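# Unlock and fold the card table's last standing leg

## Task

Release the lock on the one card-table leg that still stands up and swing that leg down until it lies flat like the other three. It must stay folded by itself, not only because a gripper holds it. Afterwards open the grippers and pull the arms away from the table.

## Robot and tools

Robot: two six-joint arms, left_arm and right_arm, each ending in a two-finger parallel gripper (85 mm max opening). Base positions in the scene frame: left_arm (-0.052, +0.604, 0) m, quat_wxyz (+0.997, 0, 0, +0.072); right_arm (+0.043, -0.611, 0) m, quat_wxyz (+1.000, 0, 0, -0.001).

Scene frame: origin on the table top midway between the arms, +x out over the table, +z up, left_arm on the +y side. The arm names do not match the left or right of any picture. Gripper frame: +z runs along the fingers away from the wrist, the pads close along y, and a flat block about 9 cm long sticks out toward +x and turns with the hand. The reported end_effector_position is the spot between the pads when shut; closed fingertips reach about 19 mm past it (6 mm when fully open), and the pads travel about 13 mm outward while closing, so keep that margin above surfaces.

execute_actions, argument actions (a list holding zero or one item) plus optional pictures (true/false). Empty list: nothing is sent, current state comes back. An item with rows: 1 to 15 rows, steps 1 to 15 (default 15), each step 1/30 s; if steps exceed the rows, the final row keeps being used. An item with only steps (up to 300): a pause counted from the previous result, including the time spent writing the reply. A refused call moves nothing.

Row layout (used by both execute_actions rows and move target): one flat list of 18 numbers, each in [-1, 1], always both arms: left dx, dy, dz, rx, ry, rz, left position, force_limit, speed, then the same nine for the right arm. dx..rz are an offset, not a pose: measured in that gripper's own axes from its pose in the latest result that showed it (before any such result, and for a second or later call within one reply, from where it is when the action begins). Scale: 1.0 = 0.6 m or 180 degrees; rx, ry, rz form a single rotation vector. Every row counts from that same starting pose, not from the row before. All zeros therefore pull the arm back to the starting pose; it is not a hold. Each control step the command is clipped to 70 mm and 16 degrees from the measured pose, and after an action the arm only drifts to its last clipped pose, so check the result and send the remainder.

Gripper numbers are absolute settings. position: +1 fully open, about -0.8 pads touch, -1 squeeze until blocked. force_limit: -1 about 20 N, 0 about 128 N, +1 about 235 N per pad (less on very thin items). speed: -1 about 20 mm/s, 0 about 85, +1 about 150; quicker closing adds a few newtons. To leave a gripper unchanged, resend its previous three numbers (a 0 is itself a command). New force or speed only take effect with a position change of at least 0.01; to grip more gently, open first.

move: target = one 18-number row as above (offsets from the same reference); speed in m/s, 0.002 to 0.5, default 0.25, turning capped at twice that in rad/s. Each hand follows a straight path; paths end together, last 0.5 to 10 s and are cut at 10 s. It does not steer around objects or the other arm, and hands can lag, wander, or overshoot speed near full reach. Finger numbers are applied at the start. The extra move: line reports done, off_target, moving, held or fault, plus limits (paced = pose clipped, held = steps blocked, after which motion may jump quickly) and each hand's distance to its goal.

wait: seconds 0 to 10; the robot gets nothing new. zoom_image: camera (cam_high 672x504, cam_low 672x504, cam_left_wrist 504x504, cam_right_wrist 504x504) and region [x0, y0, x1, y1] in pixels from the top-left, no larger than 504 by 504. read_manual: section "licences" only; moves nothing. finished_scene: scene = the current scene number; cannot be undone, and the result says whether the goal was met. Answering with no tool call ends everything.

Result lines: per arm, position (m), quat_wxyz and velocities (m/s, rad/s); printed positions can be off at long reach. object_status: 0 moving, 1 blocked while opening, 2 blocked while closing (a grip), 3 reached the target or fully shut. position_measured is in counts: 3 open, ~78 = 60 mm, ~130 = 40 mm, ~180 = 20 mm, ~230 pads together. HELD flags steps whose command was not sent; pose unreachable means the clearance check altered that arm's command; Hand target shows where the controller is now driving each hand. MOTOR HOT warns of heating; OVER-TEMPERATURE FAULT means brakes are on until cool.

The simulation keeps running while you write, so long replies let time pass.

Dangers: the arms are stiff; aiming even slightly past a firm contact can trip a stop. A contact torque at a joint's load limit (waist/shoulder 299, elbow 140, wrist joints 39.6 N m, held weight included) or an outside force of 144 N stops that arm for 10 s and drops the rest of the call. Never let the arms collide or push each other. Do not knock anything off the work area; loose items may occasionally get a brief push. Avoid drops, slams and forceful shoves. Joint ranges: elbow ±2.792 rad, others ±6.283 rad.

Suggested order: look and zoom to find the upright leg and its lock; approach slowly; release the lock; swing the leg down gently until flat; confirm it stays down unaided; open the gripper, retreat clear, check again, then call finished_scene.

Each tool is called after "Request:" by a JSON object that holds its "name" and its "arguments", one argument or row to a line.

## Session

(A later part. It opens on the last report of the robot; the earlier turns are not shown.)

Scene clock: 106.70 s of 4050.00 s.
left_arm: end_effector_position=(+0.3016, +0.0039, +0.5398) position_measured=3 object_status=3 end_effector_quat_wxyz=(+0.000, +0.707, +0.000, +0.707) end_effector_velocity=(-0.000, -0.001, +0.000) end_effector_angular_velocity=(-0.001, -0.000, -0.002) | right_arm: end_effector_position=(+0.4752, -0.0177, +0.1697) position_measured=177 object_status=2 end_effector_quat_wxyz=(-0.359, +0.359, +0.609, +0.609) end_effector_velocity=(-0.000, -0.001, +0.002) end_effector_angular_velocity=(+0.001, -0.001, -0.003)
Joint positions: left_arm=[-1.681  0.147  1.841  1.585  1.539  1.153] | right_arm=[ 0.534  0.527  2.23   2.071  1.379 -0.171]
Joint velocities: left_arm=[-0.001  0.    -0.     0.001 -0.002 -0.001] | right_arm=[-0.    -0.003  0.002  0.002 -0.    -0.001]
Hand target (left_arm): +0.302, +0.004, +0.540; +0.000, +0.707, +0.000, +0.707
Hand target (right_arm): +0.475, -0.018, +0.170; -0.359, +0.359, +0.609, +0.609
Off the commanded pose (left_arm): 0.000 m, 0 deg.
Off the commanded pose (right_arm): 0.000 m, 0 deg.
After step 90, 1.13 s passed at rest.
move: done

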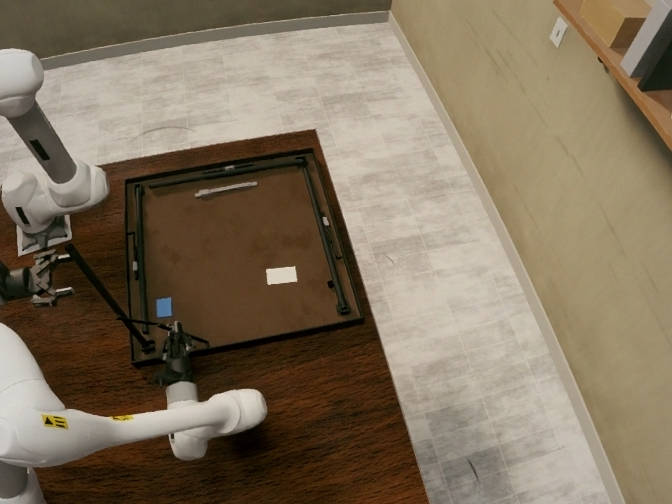

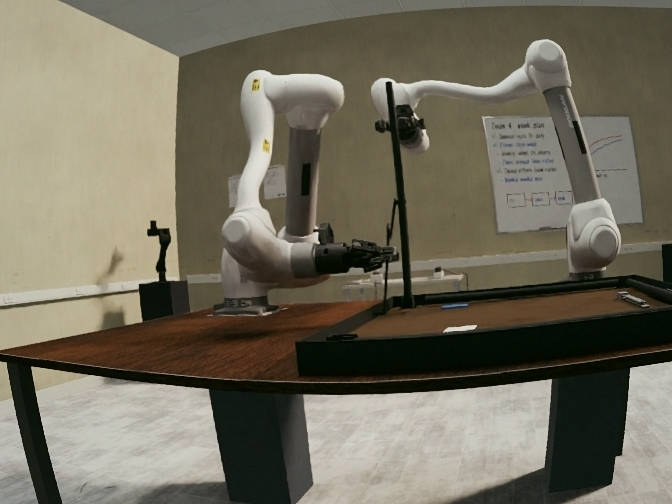

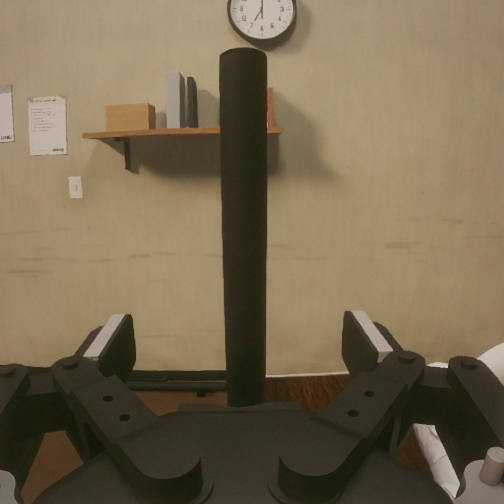

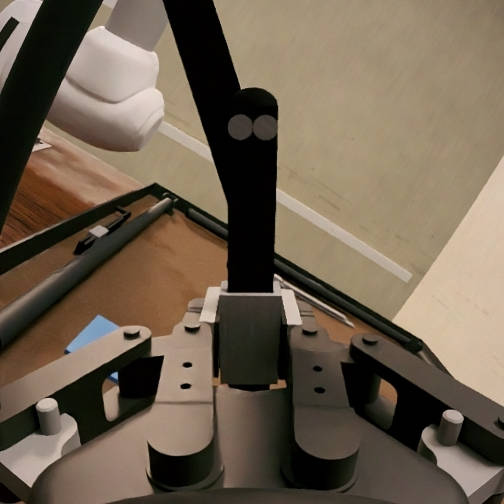

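Request:
{"name": "move", "arguments": {
  "target": [0,0.004,0.07,0,0,0,1,0,0, 0,0,0,0,0,0,-1,-0.5,-0.3],
  "speed": 0.05
}}

Request:
{"name": "move", "arguments": {
  "target": [0,0,0,0,0,0,-1,-0.85,-0.3, 0,0,0,0,0,0,-1,-0.5,-0.3],
  "speed": 0.05
}}

Request:
{"name": "move", "arguments": {
  "target": [0,0,0,0,0,0,-1,-0.85,-0.3, 0,0,0,0,0,0,1,-0.5,-0.3],
  "speed": 0.05
}}

Request:
{"name": "move", "arguments": {
  "target": [0,0,0,0,0,0,-1,-0.85,-0.3, 0,0,-0.4,0,0,0,1,-0.5,-0.3],
  "speed": 0.15
}}

Scene clock: 115.53 s of 4050.00 s.
left_arm: end_effector_position=(+0.3436, +0.0015, +0.5398) position_measured=3 object_status=3 end_effector_quat_wxyz=(+0.000, +0.707, +0.000, +0.707) end_effector_velocity=(+0.000, -0.000, -0.000) end_effector_angular_velocity=(-0.001, +0.002, -0.001) | right_arm: end_effector_position=(+0.4752, -0.0177, +0.1697) position_measured=177 object_status=2 end_effector_quat_wxyz=(-0.359, +0.359, +0.609, +0.609) end_effector_velocity=(+0.001, +0.001, +0.000) end_effector_angular_velocity=(+0.001, -0.002, -0.001)
Joint positions: left_arm=[-1.613  0.158  1.827  1.612  1.476  1.154] | right_arm=[ 0.534  0.527  2.23   2.071  1.379 -0.171]
Joint velocities: left_arm=[ 0.     0.    -0.001 -0.001 -0.001 -0.001] | right_arm=[-0.     0.001 -0.003  0.    -0.    -0.001]
Hand target (left_arm): +0.344, +0.002, +0.540; +0.000, +0.707, +0.000, +0.707
Hand target (right_arm): +0.475, -0.018, +0.170; -0.359, +0.359, +0.609, +0.609
Off the commanded pose (left_arm): 0.000 m, 0 deg.
Off the commanded pose (right_arm): 0.000 m, 0 deg.
After step 90, 4.73 s passed at rest.
move: done

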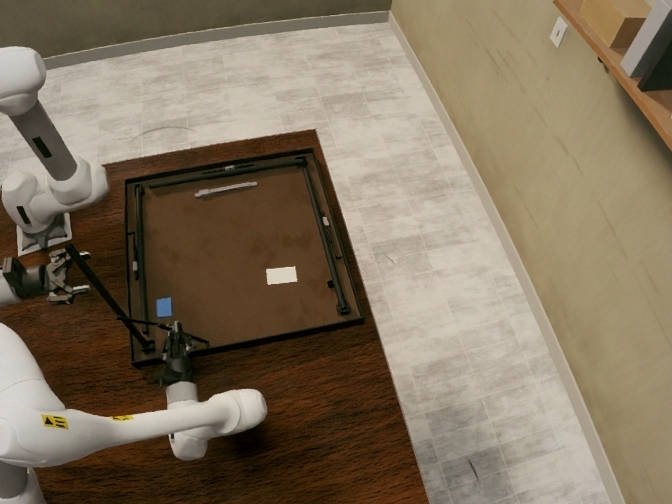

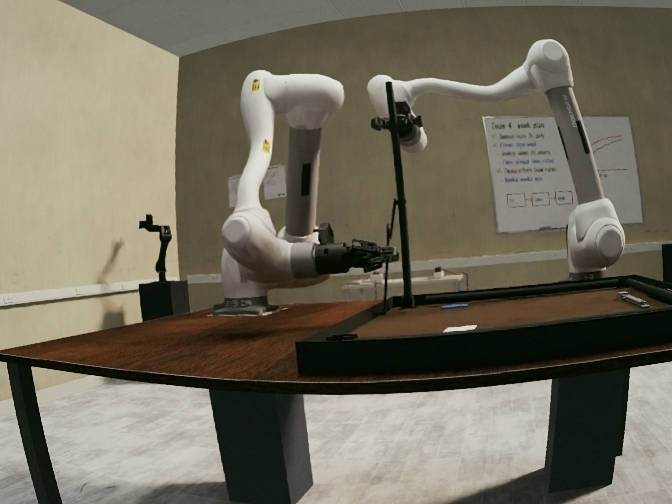

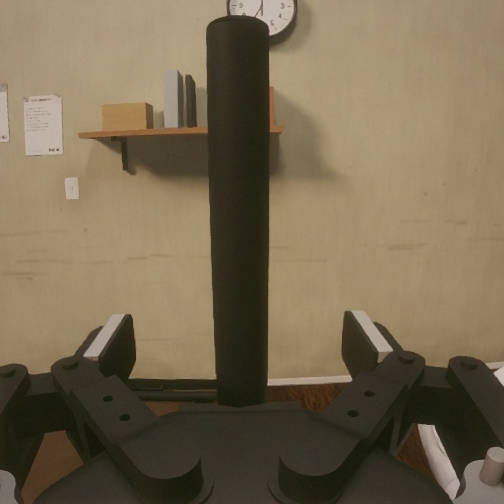

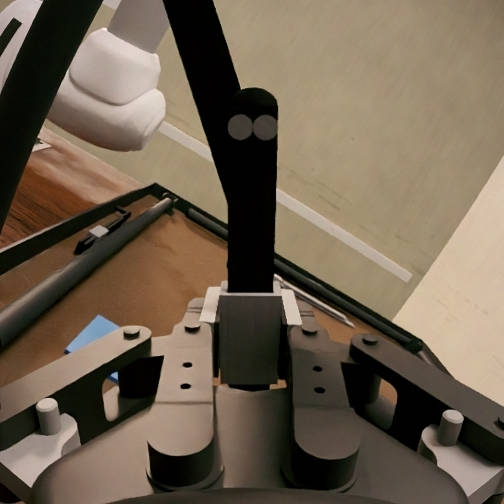

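Scene clock: 116.83 s of 4050.00 s.
left_arm: end_effector_position=(+0.3436, +0.0013, +0.5398) position_measured=180 object_status=2 end_effector_quat_wxyz=(+0.001, +0.707, -0.000, +0.707) end_effector_velocity=(+0.000, +0.001, +0.001) end_effector_angular_velocity=(-0.001, -0.003, +0.003) | right_arm: end_effector_position=(+0.4753, -0.0176, +0.1698) position_measured=177 object_status=2 end_effector_quat_wxyz=(-0.359, +0.359, +0.609, +0.609) end_effector_velocity=(+0.001, -0.000, -0.000) end_effector_angular_velocity=(+0.000, +0.000, -0.002)
Joint positions: left_arm=[-1.613  0.158  1.827  1.613  1.476  1.154] | right_arm=[ 0.534  0.527  2.23   2.071  1.379 -0.171]
Joint velocities: left_arm=[ 0.     0.    -0.     0.001  0.003 -0.001] | right_arm=[-0.001  0.    -0.     0.001 -0.    -0.   ]
Hand target (left_arm): +0.344, +0.002, +0.540; +0.000, +0.707, +0.000, +0.707
Hand target (right_arm): +0.475, -0.018, +0.170; -0.359, +0.359, +0.609, +0.609
Off the commanded pose (left_arm): 0.000 m, 0 deg.
Off the commanded pose (right_arm): 0.000 m, 0 deg.
move: done

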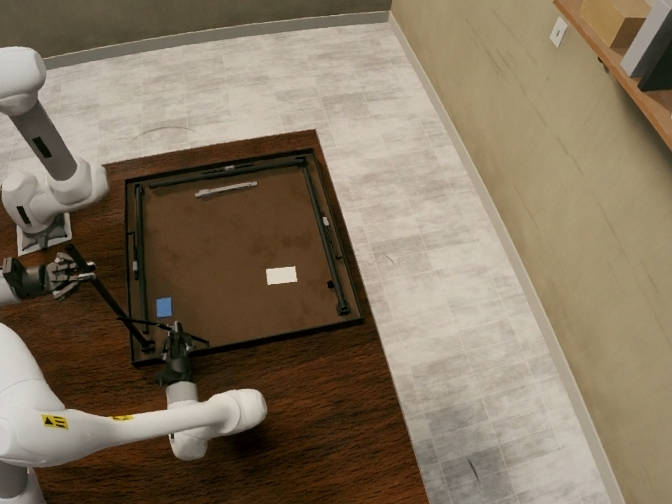

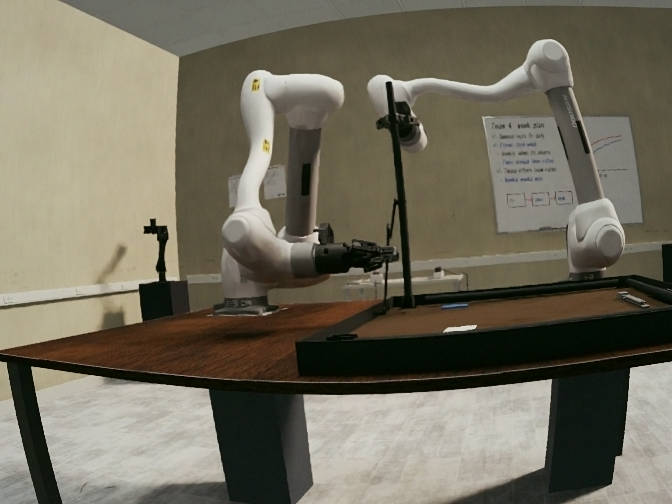

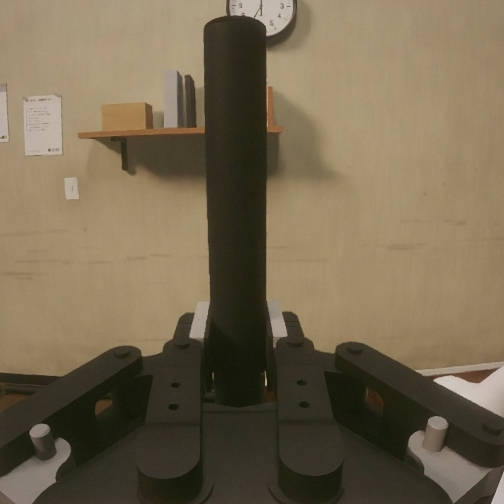

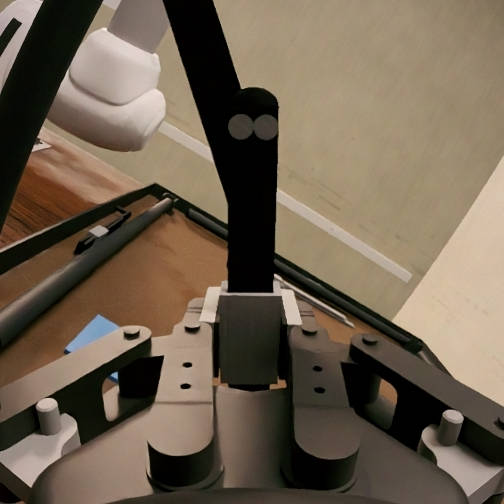

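Scene clock: 118.20 s of 4050.00 s.
left_arm: end_effector_position=(+0.3436, +0.0014, +0.5398) position_measured=180 object_status=2 end_effector_quat_wxyz=(+0.001, +0.707, +0.000, +0.707) end_effector_velocity=(+0.000, +0.001, +0.000) end_effector_angular_velocity=(-0.003, -0.000, +0.002) | right_arm: end_effector_position=(+0.4753, -0.0176, +0.1698) position_measured=3 object_status=0 end_effector_quat_wxyz=(-0.359, +0.359, +0.609, +0.609) end_effector_velocity=(+0.000, +0.000, -0.000) end_effector_angular_velocity=(+0.000, +0.000, -0.000)
Joint positions: left_arm=[-1.613  0.158  1.827  1.613  1.476  1.154] | right_arm=[ 0.534  0.527  2.23   2.071  1.379 -0.171]
Joint velocities: left_arm=[ 0.001 -0.    -0.    -0.001  0.001 -0.002] | right_arm=[ 0.     0.001 -0.001  0.     0.     0.   ]
Hand target (left_arm): +0.344, +0.001, +0.540; +0.001, +0.707, -0.000, +0.707
Hand target (right_arm): +0.475, -0.018, +0.170; -0.359, +0.359, +0.609, +0.609
Off the commanded pose (left_arm): 0.000 m, 0 deg.
Off the commanded pose (right_arm): 0.000 m, 0 deg.
move: done

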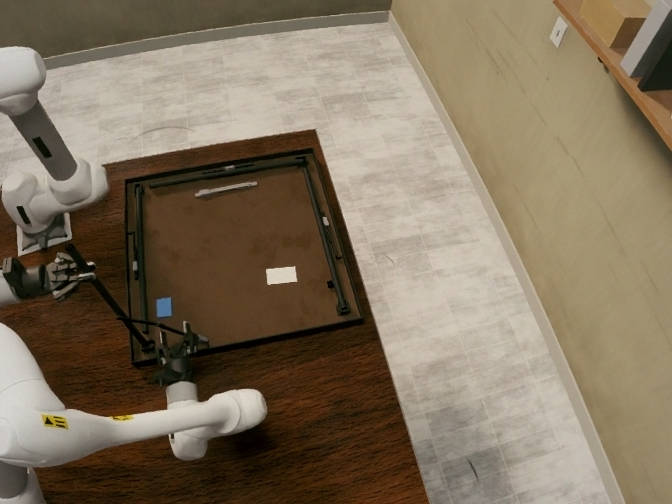

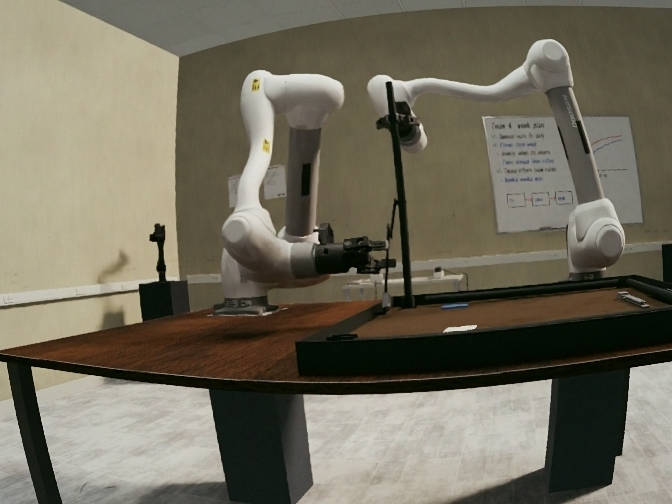

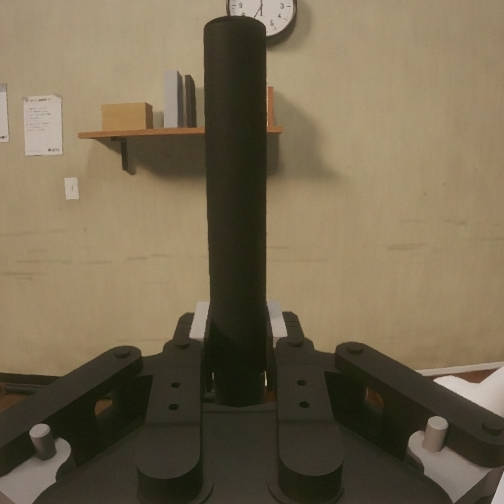

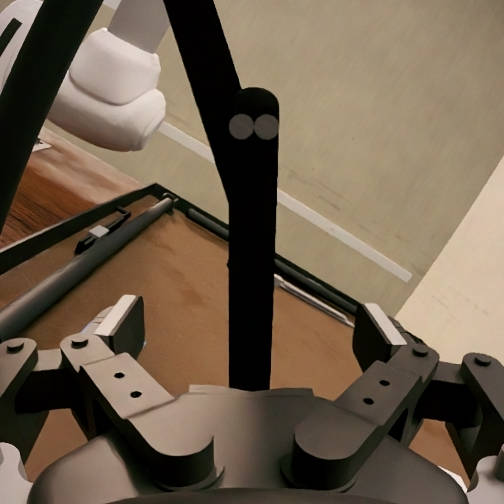

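Scene clock: 120.13 s of 4050.00 s.
left_arm: end_effector_position=(+0.3436, +0.0014, +0.5398) position_measured=180 object_status=2 end_effector_quat_wxyz=(+0.001, +0.707, +0.000, +0.707) end_effector_velocity=(-0.000, -0.000, +0.000) end_effector_angular_velocity=(+0.000, -0.001, -0.000) | right_arm: end_effector_position=(+0.4752, -0.2573, +0.1698) position_measured=3 object_status=3 end_effector_quat_wxyz=(-0.359, +0.359, +0.609, +0.609) end_effector_velocity=(+0.001, -0.000, +0.001) end_effector_angular_velocity=(+0.000, -0.003, +0.000)
Joint positions: left_arm=[-1.613  0.158  1.827  1.613  1.476  1.154] | right_arm=[ 0.048  0.465  2.394  1.616  1.558 -0.223]
Joint velocities: left_arm=[-0.001  0.    -0.     0.001  0.001  0.   ] | right_arm=[-0.001 -0.002 -0.002 -0.001  0.     0.   ]
Hand target (left_arm): +0.344, +0.001, +0.540; +0.001, +0.707, +0.000, +0.707
Hand target (right_arm): +0.475, -0.257, +0.170; -0.359, +0.359, +0.609, +0.609
Off the commanded pose (left_arm): 0.000 m, 0 deg.
Off the commanded pose (right_arm): 0.000 m, 0 deg.
move: done

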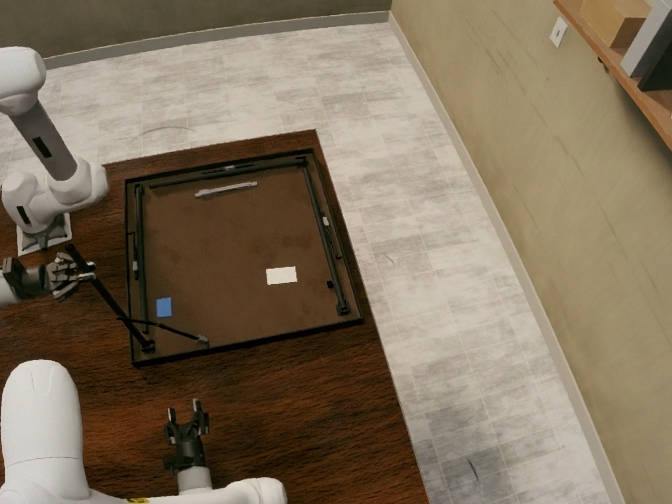

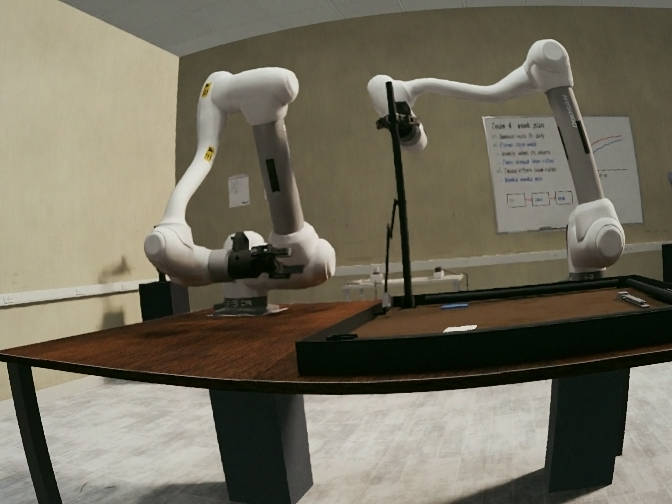

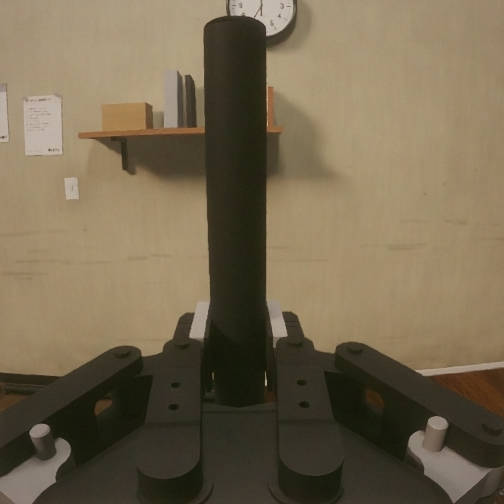

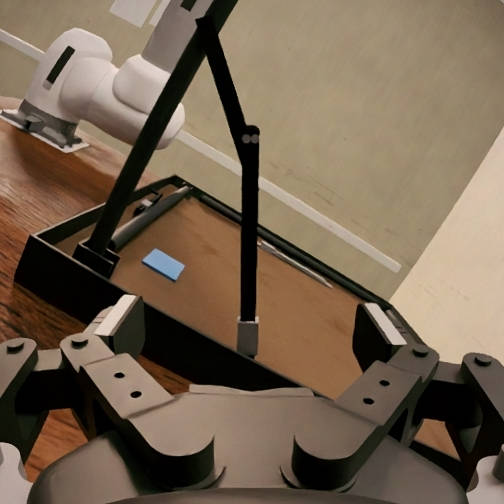

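Request:
{"name": "move", "arguments": {
  "target": [-0.0335,0,0.215,0,-0.0833,0,-1,-0.85,-0.3, 0,0,0,0,0,0,1,-0.5,-0.3],
  "speed": 0.08
}}

Request:
{"name": "move", "arguments": {
  "target": [-0.0335,0,0.215,0,-0.0833,0,-1,-0.85,-0.3, 0,0,0,0,0,0,1,-0.5,-0.3],
  "speed": 0.08
}}

Request:
{"name": "move", "arguments": {
  "target": [-0.0335,0,0.215,0,-0.0833,0,-1,-0.85,-0.3, 0,0,0,0,0,0,1,-0.5,-0.3],
  "speed": 0.08
}}

Scene clock: 129.30 s of 4050.00 s.
left_arm: end_effector_position=(+0.4724, +0.0013, +0.5195) position_measured=180 object_status=2 end_effector_quat_wxyz=(+0.000, +0.793, +0.000, +0.609) end_effector_velocity=(-0.000, -0.000, +0.001) end_effector_angular_velocity=(-0.001, -0.001, -0.001) | right_arm: end_effector_position=(+0.4752, -0.2573, +0.1698) position_measured=3 object_status=3 end_effector_quat_wxyz=(-0.359, +0.359, +0.609, +0.609) end_effector_velocity=(+0.000, -0.000, -0.000) end_effector_angular_velocity=(+0.001, +0.002, -0.002)
Joint positions: left_arm=[-1.396  0.182  1.689  1.401  1.195  1.345] | right_arm=[ 0.048  0.465  2.394  1.616  1.558 -0.223]
Joint velocities: left_arm=[-0.    -0.    -0.001  0.001 -0.    -0.001] | right_arm=[-0.     0.     0.     0.002  0.     0.001]
Hand target (left_arm): +0.472, +0.001, +0.520; +0.001, +0.793, +0.000, +0.609
Hand target (right_arm): +0.475, -0.257, +0.170; -0.359, +0.359, +0.609, +0.609
Off the commanded pose (left_arm): 0.000 m, 0 deg.
Off the commanded pose (right_arm): 0.000 m, 0 deg.
After step 90, 4.23 s passed at rest.
move: done

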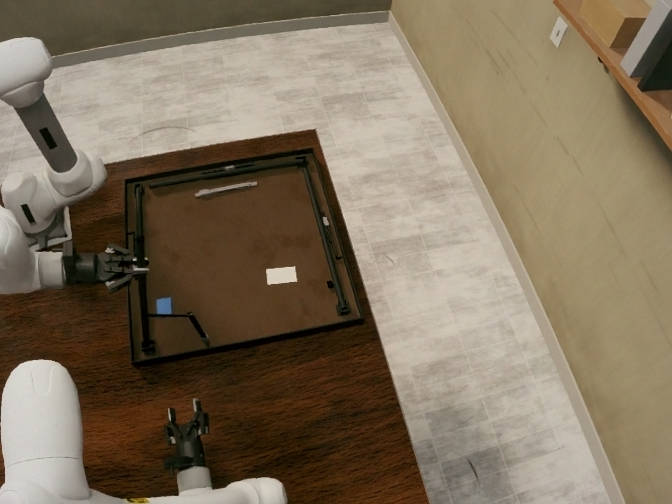

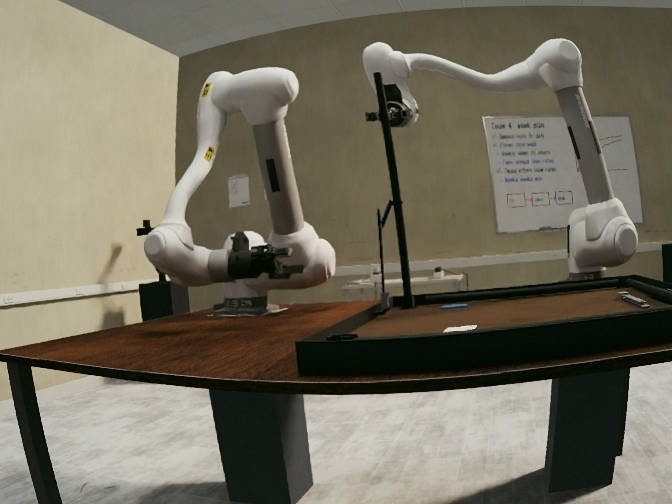

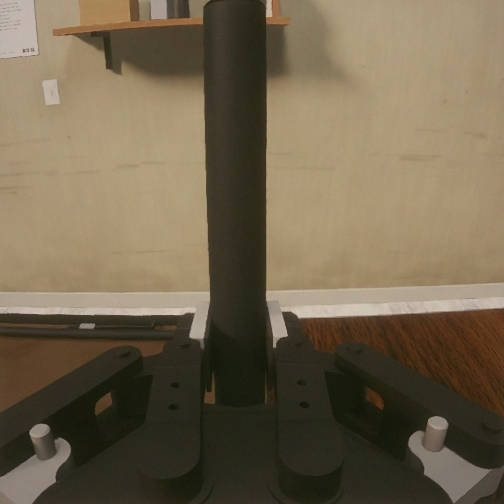

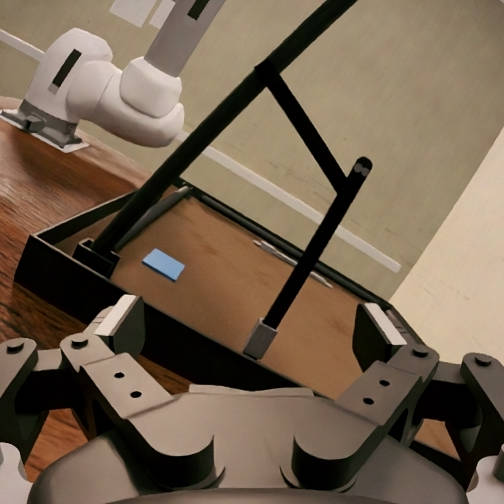

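Scene clock: 131.23 s of 4050.00 s.
left_arm: end_effector_position=(+0.5917, +0.0012, +0.4667) position_measured=180 object_status=2 end_effector_quat_wxyz=(+0.000, +0.866, +0.000, +0.500) end_effector_velocity=(+0.001, +0.000, +0.000) end_effector_angular_velocity=(-0.001, +0.000, +0.000) | right_arm: end_effector_position=(+0.4752, -0.2573, +0.1698) position_measured=3 object_status=3 end_effector_quat_wxyz=(-0.359, +0.359, +0.609, +0.609) end_effector_velocity=(-0.001, +0.000, -0.000) end_effector_angular_velocity=(-0.000, +0.001, +0.000)
Joint positions: left_arm=[-1.195  0.28   1.529  1.098  1.004  1.614] | right_arm=[ 0.048  0.465  2.394  1.616  1.558 -0.223]
Joint velocities: left_arm=[ 0.001 -0.    -0.001 -0.001 -0.001  0.001] | right_arm=[ 0.001  0.     0.001  0.001 -0.     0.   ]
Hand target (left_arm): +0.592, +0.001, +0.467; +0.000, +0.866, +0.000, +0.500
Hand target (right_arm): +0.475, -0.257, +0.170; -0.359, +0.359, +0.609, +0.609
Off the commanded pose (left_arm): 0.000 m, 0 deg.
Off the commanded pose (right_arm): 0.000 m, 0 deg.
move: done

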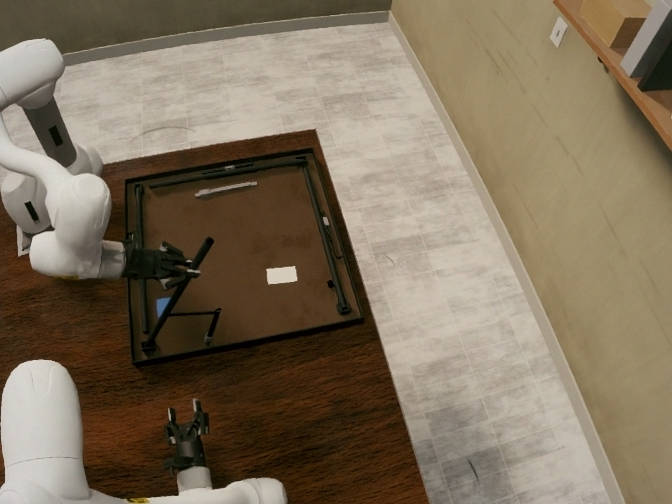

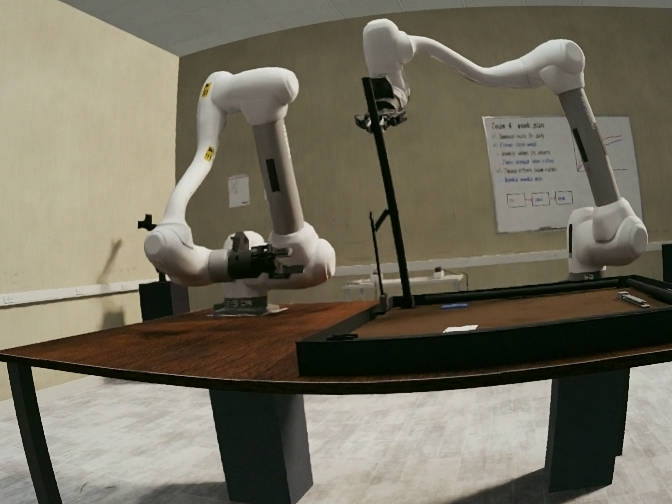

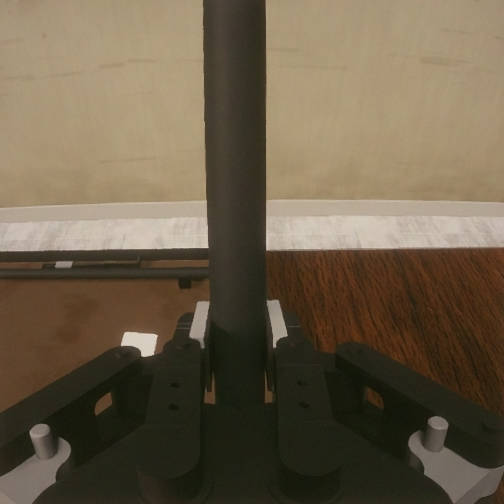

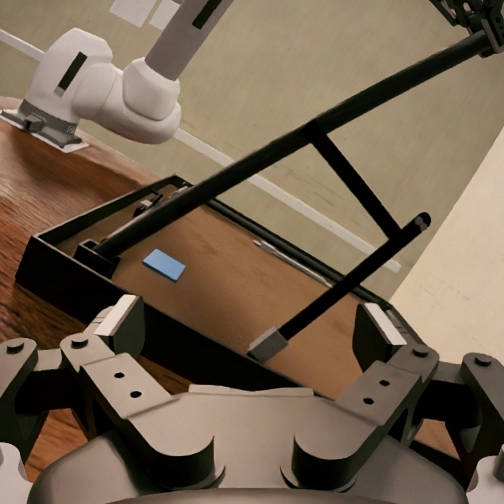

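Scene clock: 133.17 s of 4050.00 s.
left_arm: end_effector_position=(+0.6933, +0.0010, +0.3849) position_measured=180 object_status=2 end_effector_quat_wxyz=(+0.000, +0.924, +0.000, +0.383) end_effector_velocity=(+0.002, -0.000, +0.002) end_effector_angular_velocity=(-0.002, -0.004, -0.000) | right_arm: end_effector_position=(+0.4752, -0.2573, +0.1698) position_measured=3 object_status=3 end_effector_quat_wxyz=(-0.359, +0.359, +0.609, +0.609) end_effector_velocity=(+0.000, +0.000, -0.001) end_effector_angular_velocity=(-0.000, +0.003, -0.001)
Joint positions: left_arm=[-1.033  0.431  1.355  0.745  0.944  1.929] | right_arm=[ 0.048  0.465  2.394  1.616  1.558 -0.223]
Joint velocities: left_arm=[ 0.001 -0.    -0.003  0.002 -0.001 -0.   ] | right_arm=[ 0.     0.002  0.     0.001 -0.     0.   ]
Hand target (left_arm): +0.693, +0.001, +0.385; +0.000, +0.924, +0.000, +0.383
Hand target (right_arm): +0.475, -0.257, +0.170; -0.359, +0.359, +0.609, +0.609
Off the commanded pose (left_arm): 0.000 m, 0 deg.
Off the commanded pose (right_arm): 0.000 m, 0 deg.
move: done

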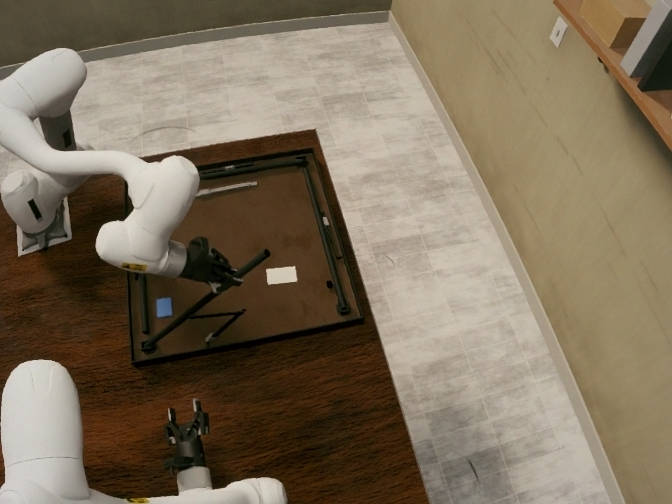

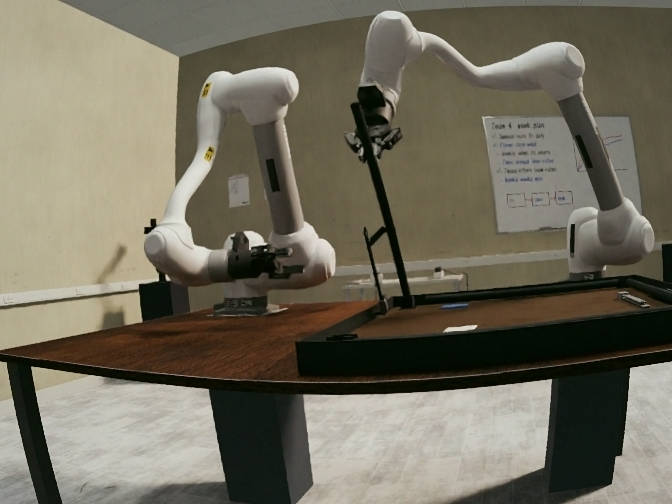

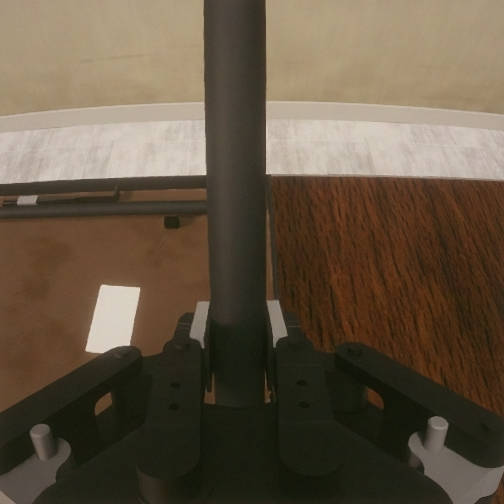

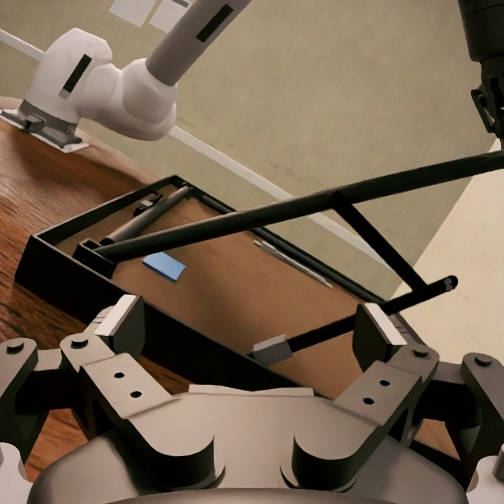

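Request:
{"name": "move", "arguments": {
  "target": [-0.025,0,0.215,0,-0.0833,0,-1,-0.85,-0.3, 0,0,0,0,0,0,1,-0.5,-0.3],
  "speed": 0.08
}}

Request:
{"name": "move", "arguments": {
  "target": [-0.025,0,0.215,0,-0.0833,0,-1,-0.85,-0.3, 0,0,0,0,0,0,1,-0.5,-0.3],
  "speed": 0.08
}}

Request:
{"name": "move", "arguments": {
  "target": [-0.012,0,0.145,0,-0.0556,0,-1,-0.85,-0.3, 0,0,0,0,0,0,1,-0.5,-0.3],
  "speed": 0.06
}}

Scene clock: 142.20 s of 4050.00 s.
left_arm: end_effector_position=(+0.7739, +0.0009, +0.2832) position_measured=180 object_status=2 end_effector_quat_wxyz=(+0.000, +0.966, +0.000, +0.259) end_effector_velocity=(-0.001, -0.001, -0.001) end_effector_angular_velocity=(-0.001, +0.002, +0.000) | right_arm: end_effector_position=(+0.4752, -0.2573, +0.1698) position_measured=3 object_status=3 end_effector_quat_wxyz=(-0.359, +0.359, +0.609, +0.609) end_effector_velocity=(+0.000, +0.001, -0.000) end_effector_angular_velocity=(+0.000, -0.001, +0.001)
Joint positions: left_arm=[-0.911  0.618  1.162  0.422  1.01   2.212] | right_arm=[ 0.048  0.465  2.394  1.616  1.558 -0.223]
Joint velocities: left_arm=[-0.001  0.001  0.    -0.002 -0.    -0.001] | right_arm=[ 0.001  0.001 -0.001  0.     0.    -0.001]
Hand target (left_arm): +0.774, +0.001, +0.283; +0.000, +0.966, +0.000, +0.259
Hand target (right_arm): +0.475, -0.257, +0.170; -0.359, +0.359, +0.609, +0.609
Off the commanded pose (left_arm): 0.000 m, 0 deg.
Off the commanded pose (right_arm): 0.000 m, 0 deg.
move: done

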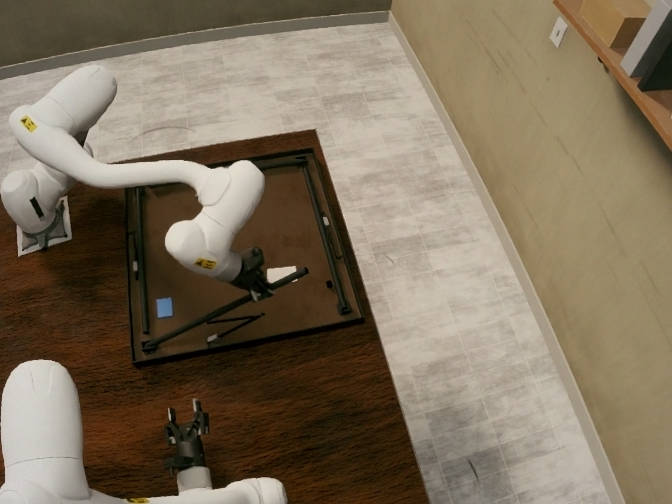

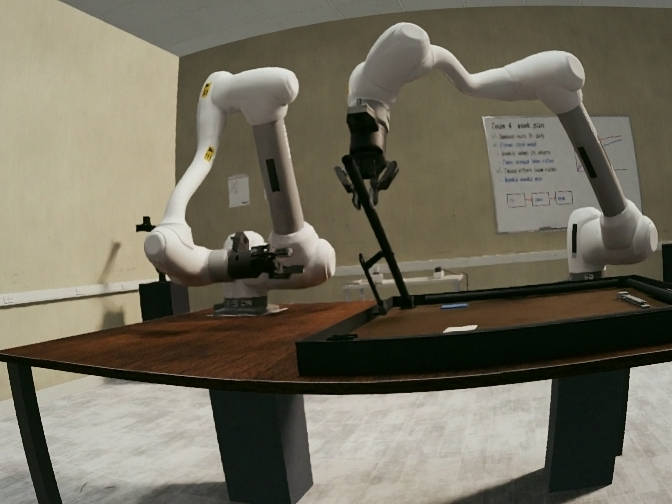

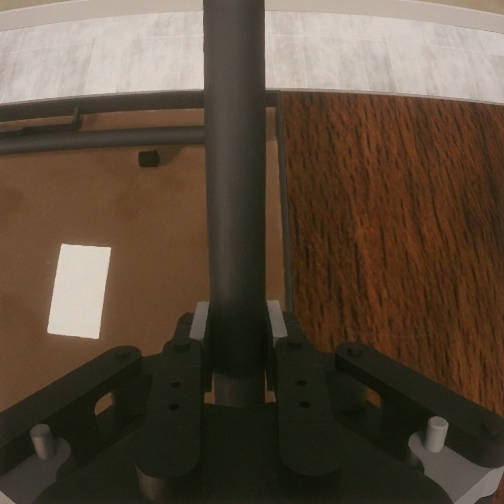

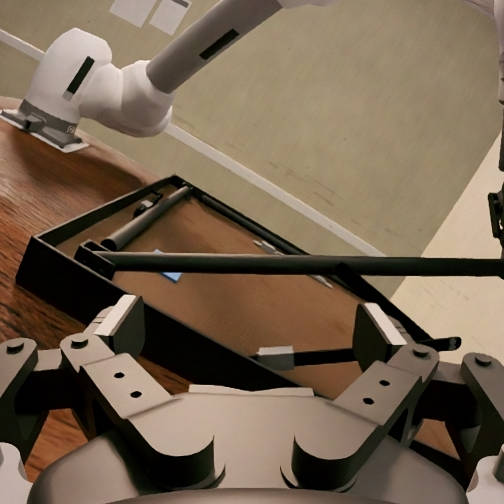

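Scene clock: 144.13 s of 4050.00 s.
left_arm: end_effector_position=(+0.8255, +0.0007, +0.1642) position_measured=180 object_status=2 end_effector_quat_wxyz=(+0.000, +0.991, +0.000, +0.131) end_effector_velocity=(+0.000, -0.000, -0.001) end_effector_angular_velocity=(-0.001, -0.000, +0.001) | right_arm: end_effector_position=(+0.4752, -0.2573, +0.1698) position_measured=3 object_status=3 end_effector_quat_wxyz=(-0.359, +0.359, +0.609, +0.609) end_effector_velocity=(+0.000, +0.000, -0.000) end_effector_angular_velocity=(+0.000, +0.000, +0.000)
Joint positions: left_arm=[-0.825  0.826  0.961  0.179  1.155  2.405] | right_arm=[ 0.048  0.465  2.394  1.616  1.558 -0.223]
Joint velocities: left_arm=[-0.     0.001 -0.     0.    -0.001 -0.001] | right_arm=[ 0.001  0.001 -0.001  0.001 -0.     0.   ]
Hand target (left_arm): +0.825, +0.001, +0.164; +0.000, +0.991, +0.000, +0.131
Hand target (right_arm): +0.475, -0.257, +0.170; -0.359, +0.359, +0.609, +0.609
Off the commanded pose (left_arm): 0.000 m, 0 deg.
Off the commanded pose (right_arm): 0.000 m, 0 deg.
move: done

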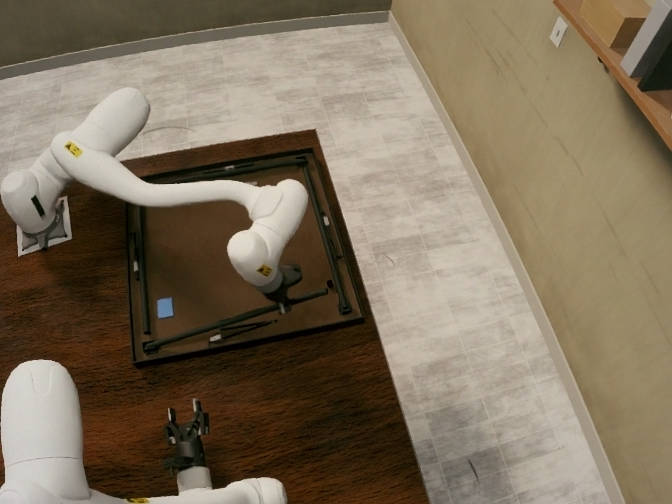

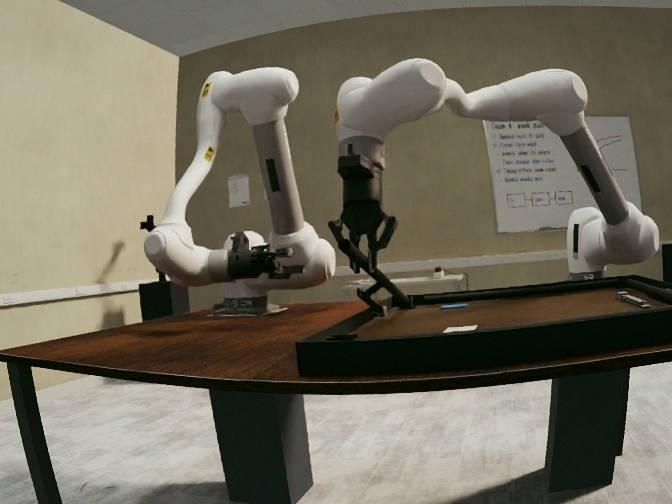

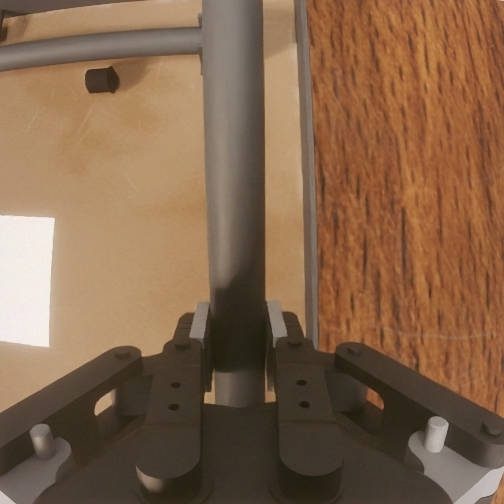

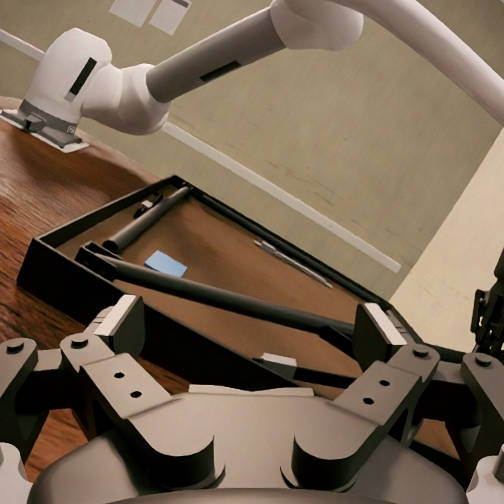

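Scene clock: 145.87 s of 4050.00 s.
left_arm: end_effector_position=(+0.8412, +0.0006, +0.0785) position_measured=180 object_status=2 end_effector_quat_wxyz=(+0.000, +0.999, +0.000, +0.044) end_effector_velocity=(+0.000, -0.000, -0.000) end_effector_angular_velocity=(-0.000, -0.001, +0.000) | right_arm: end_effector_position=(+0.4752, -0.2573, +0.1698) position_measured=3 object_status=3 end_effector_quat_wxyz=(-0.359, +0.359, +0.609, +0.609) end_effector_velocity=(+0.000, +0.000, -0.000) end_effector_angular_velocity=(-0.000, +0.001, +0.001)
Joint positions: left_arm=[-0.785  0.971  0.828  0.055  1.273  2.486] | right_arm=[ 0.048  0.465  2.394  1.616  1.558 -0.223]
Joint velocities: left_arm=[-0.     0.001 -0.001  0.001 -0.001 -0.001] | right_arm=[ 0.     0.001 -0.001 -0.001  0.     0.001]
Hand target (left_arm): +0.841, +0.001, +0.078; +0.000, +0.999, +0.000, +0.044
Hand target (right_arm): +0.475, -0.257, +0.170; -0.359, +0.359, +0.609, +0.609
Off the commanded pose (left_arm): 0.000 m, 0 deg.
Off the commanded pose (right_arm): 0.000 m, 0 deg.
move: done

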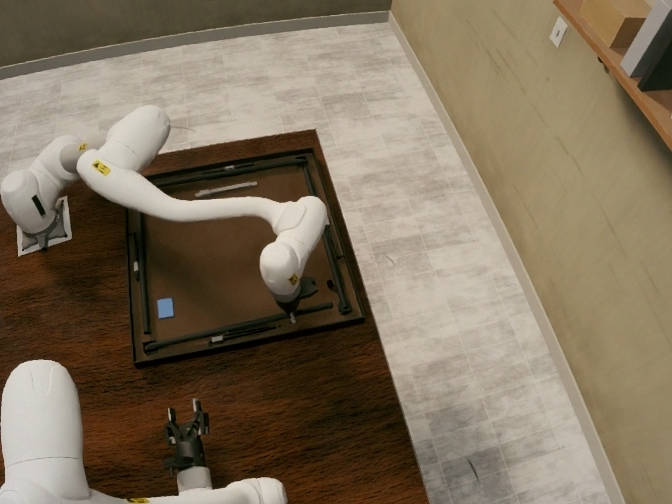

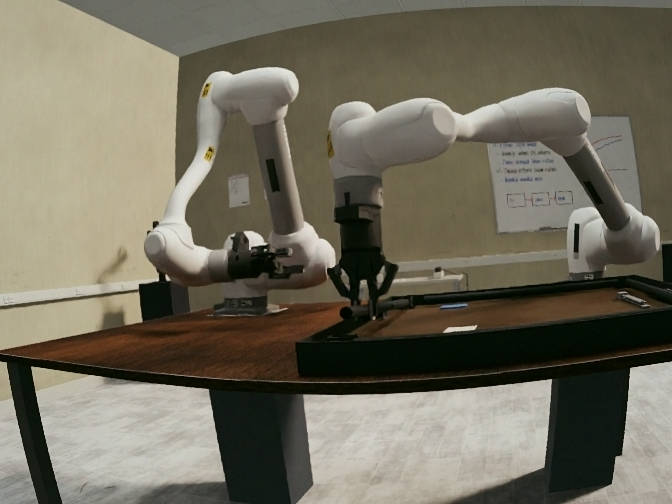

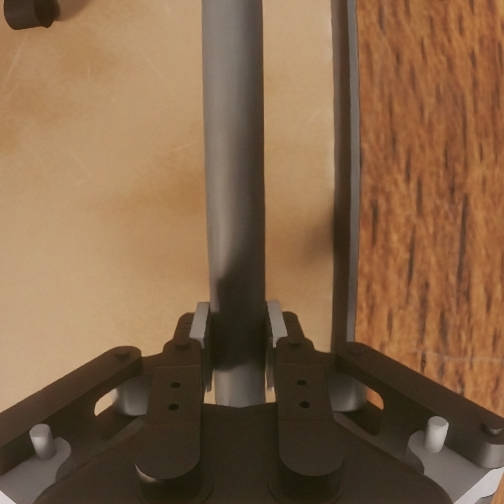

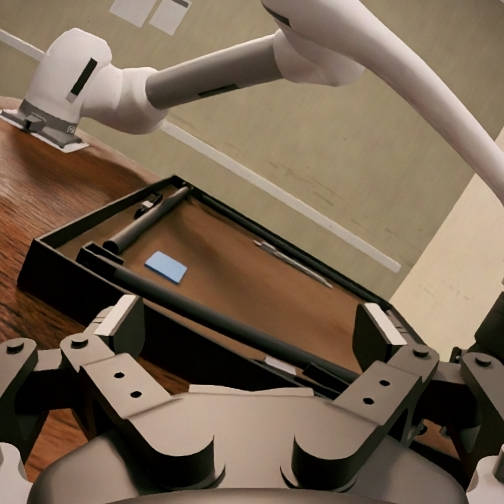

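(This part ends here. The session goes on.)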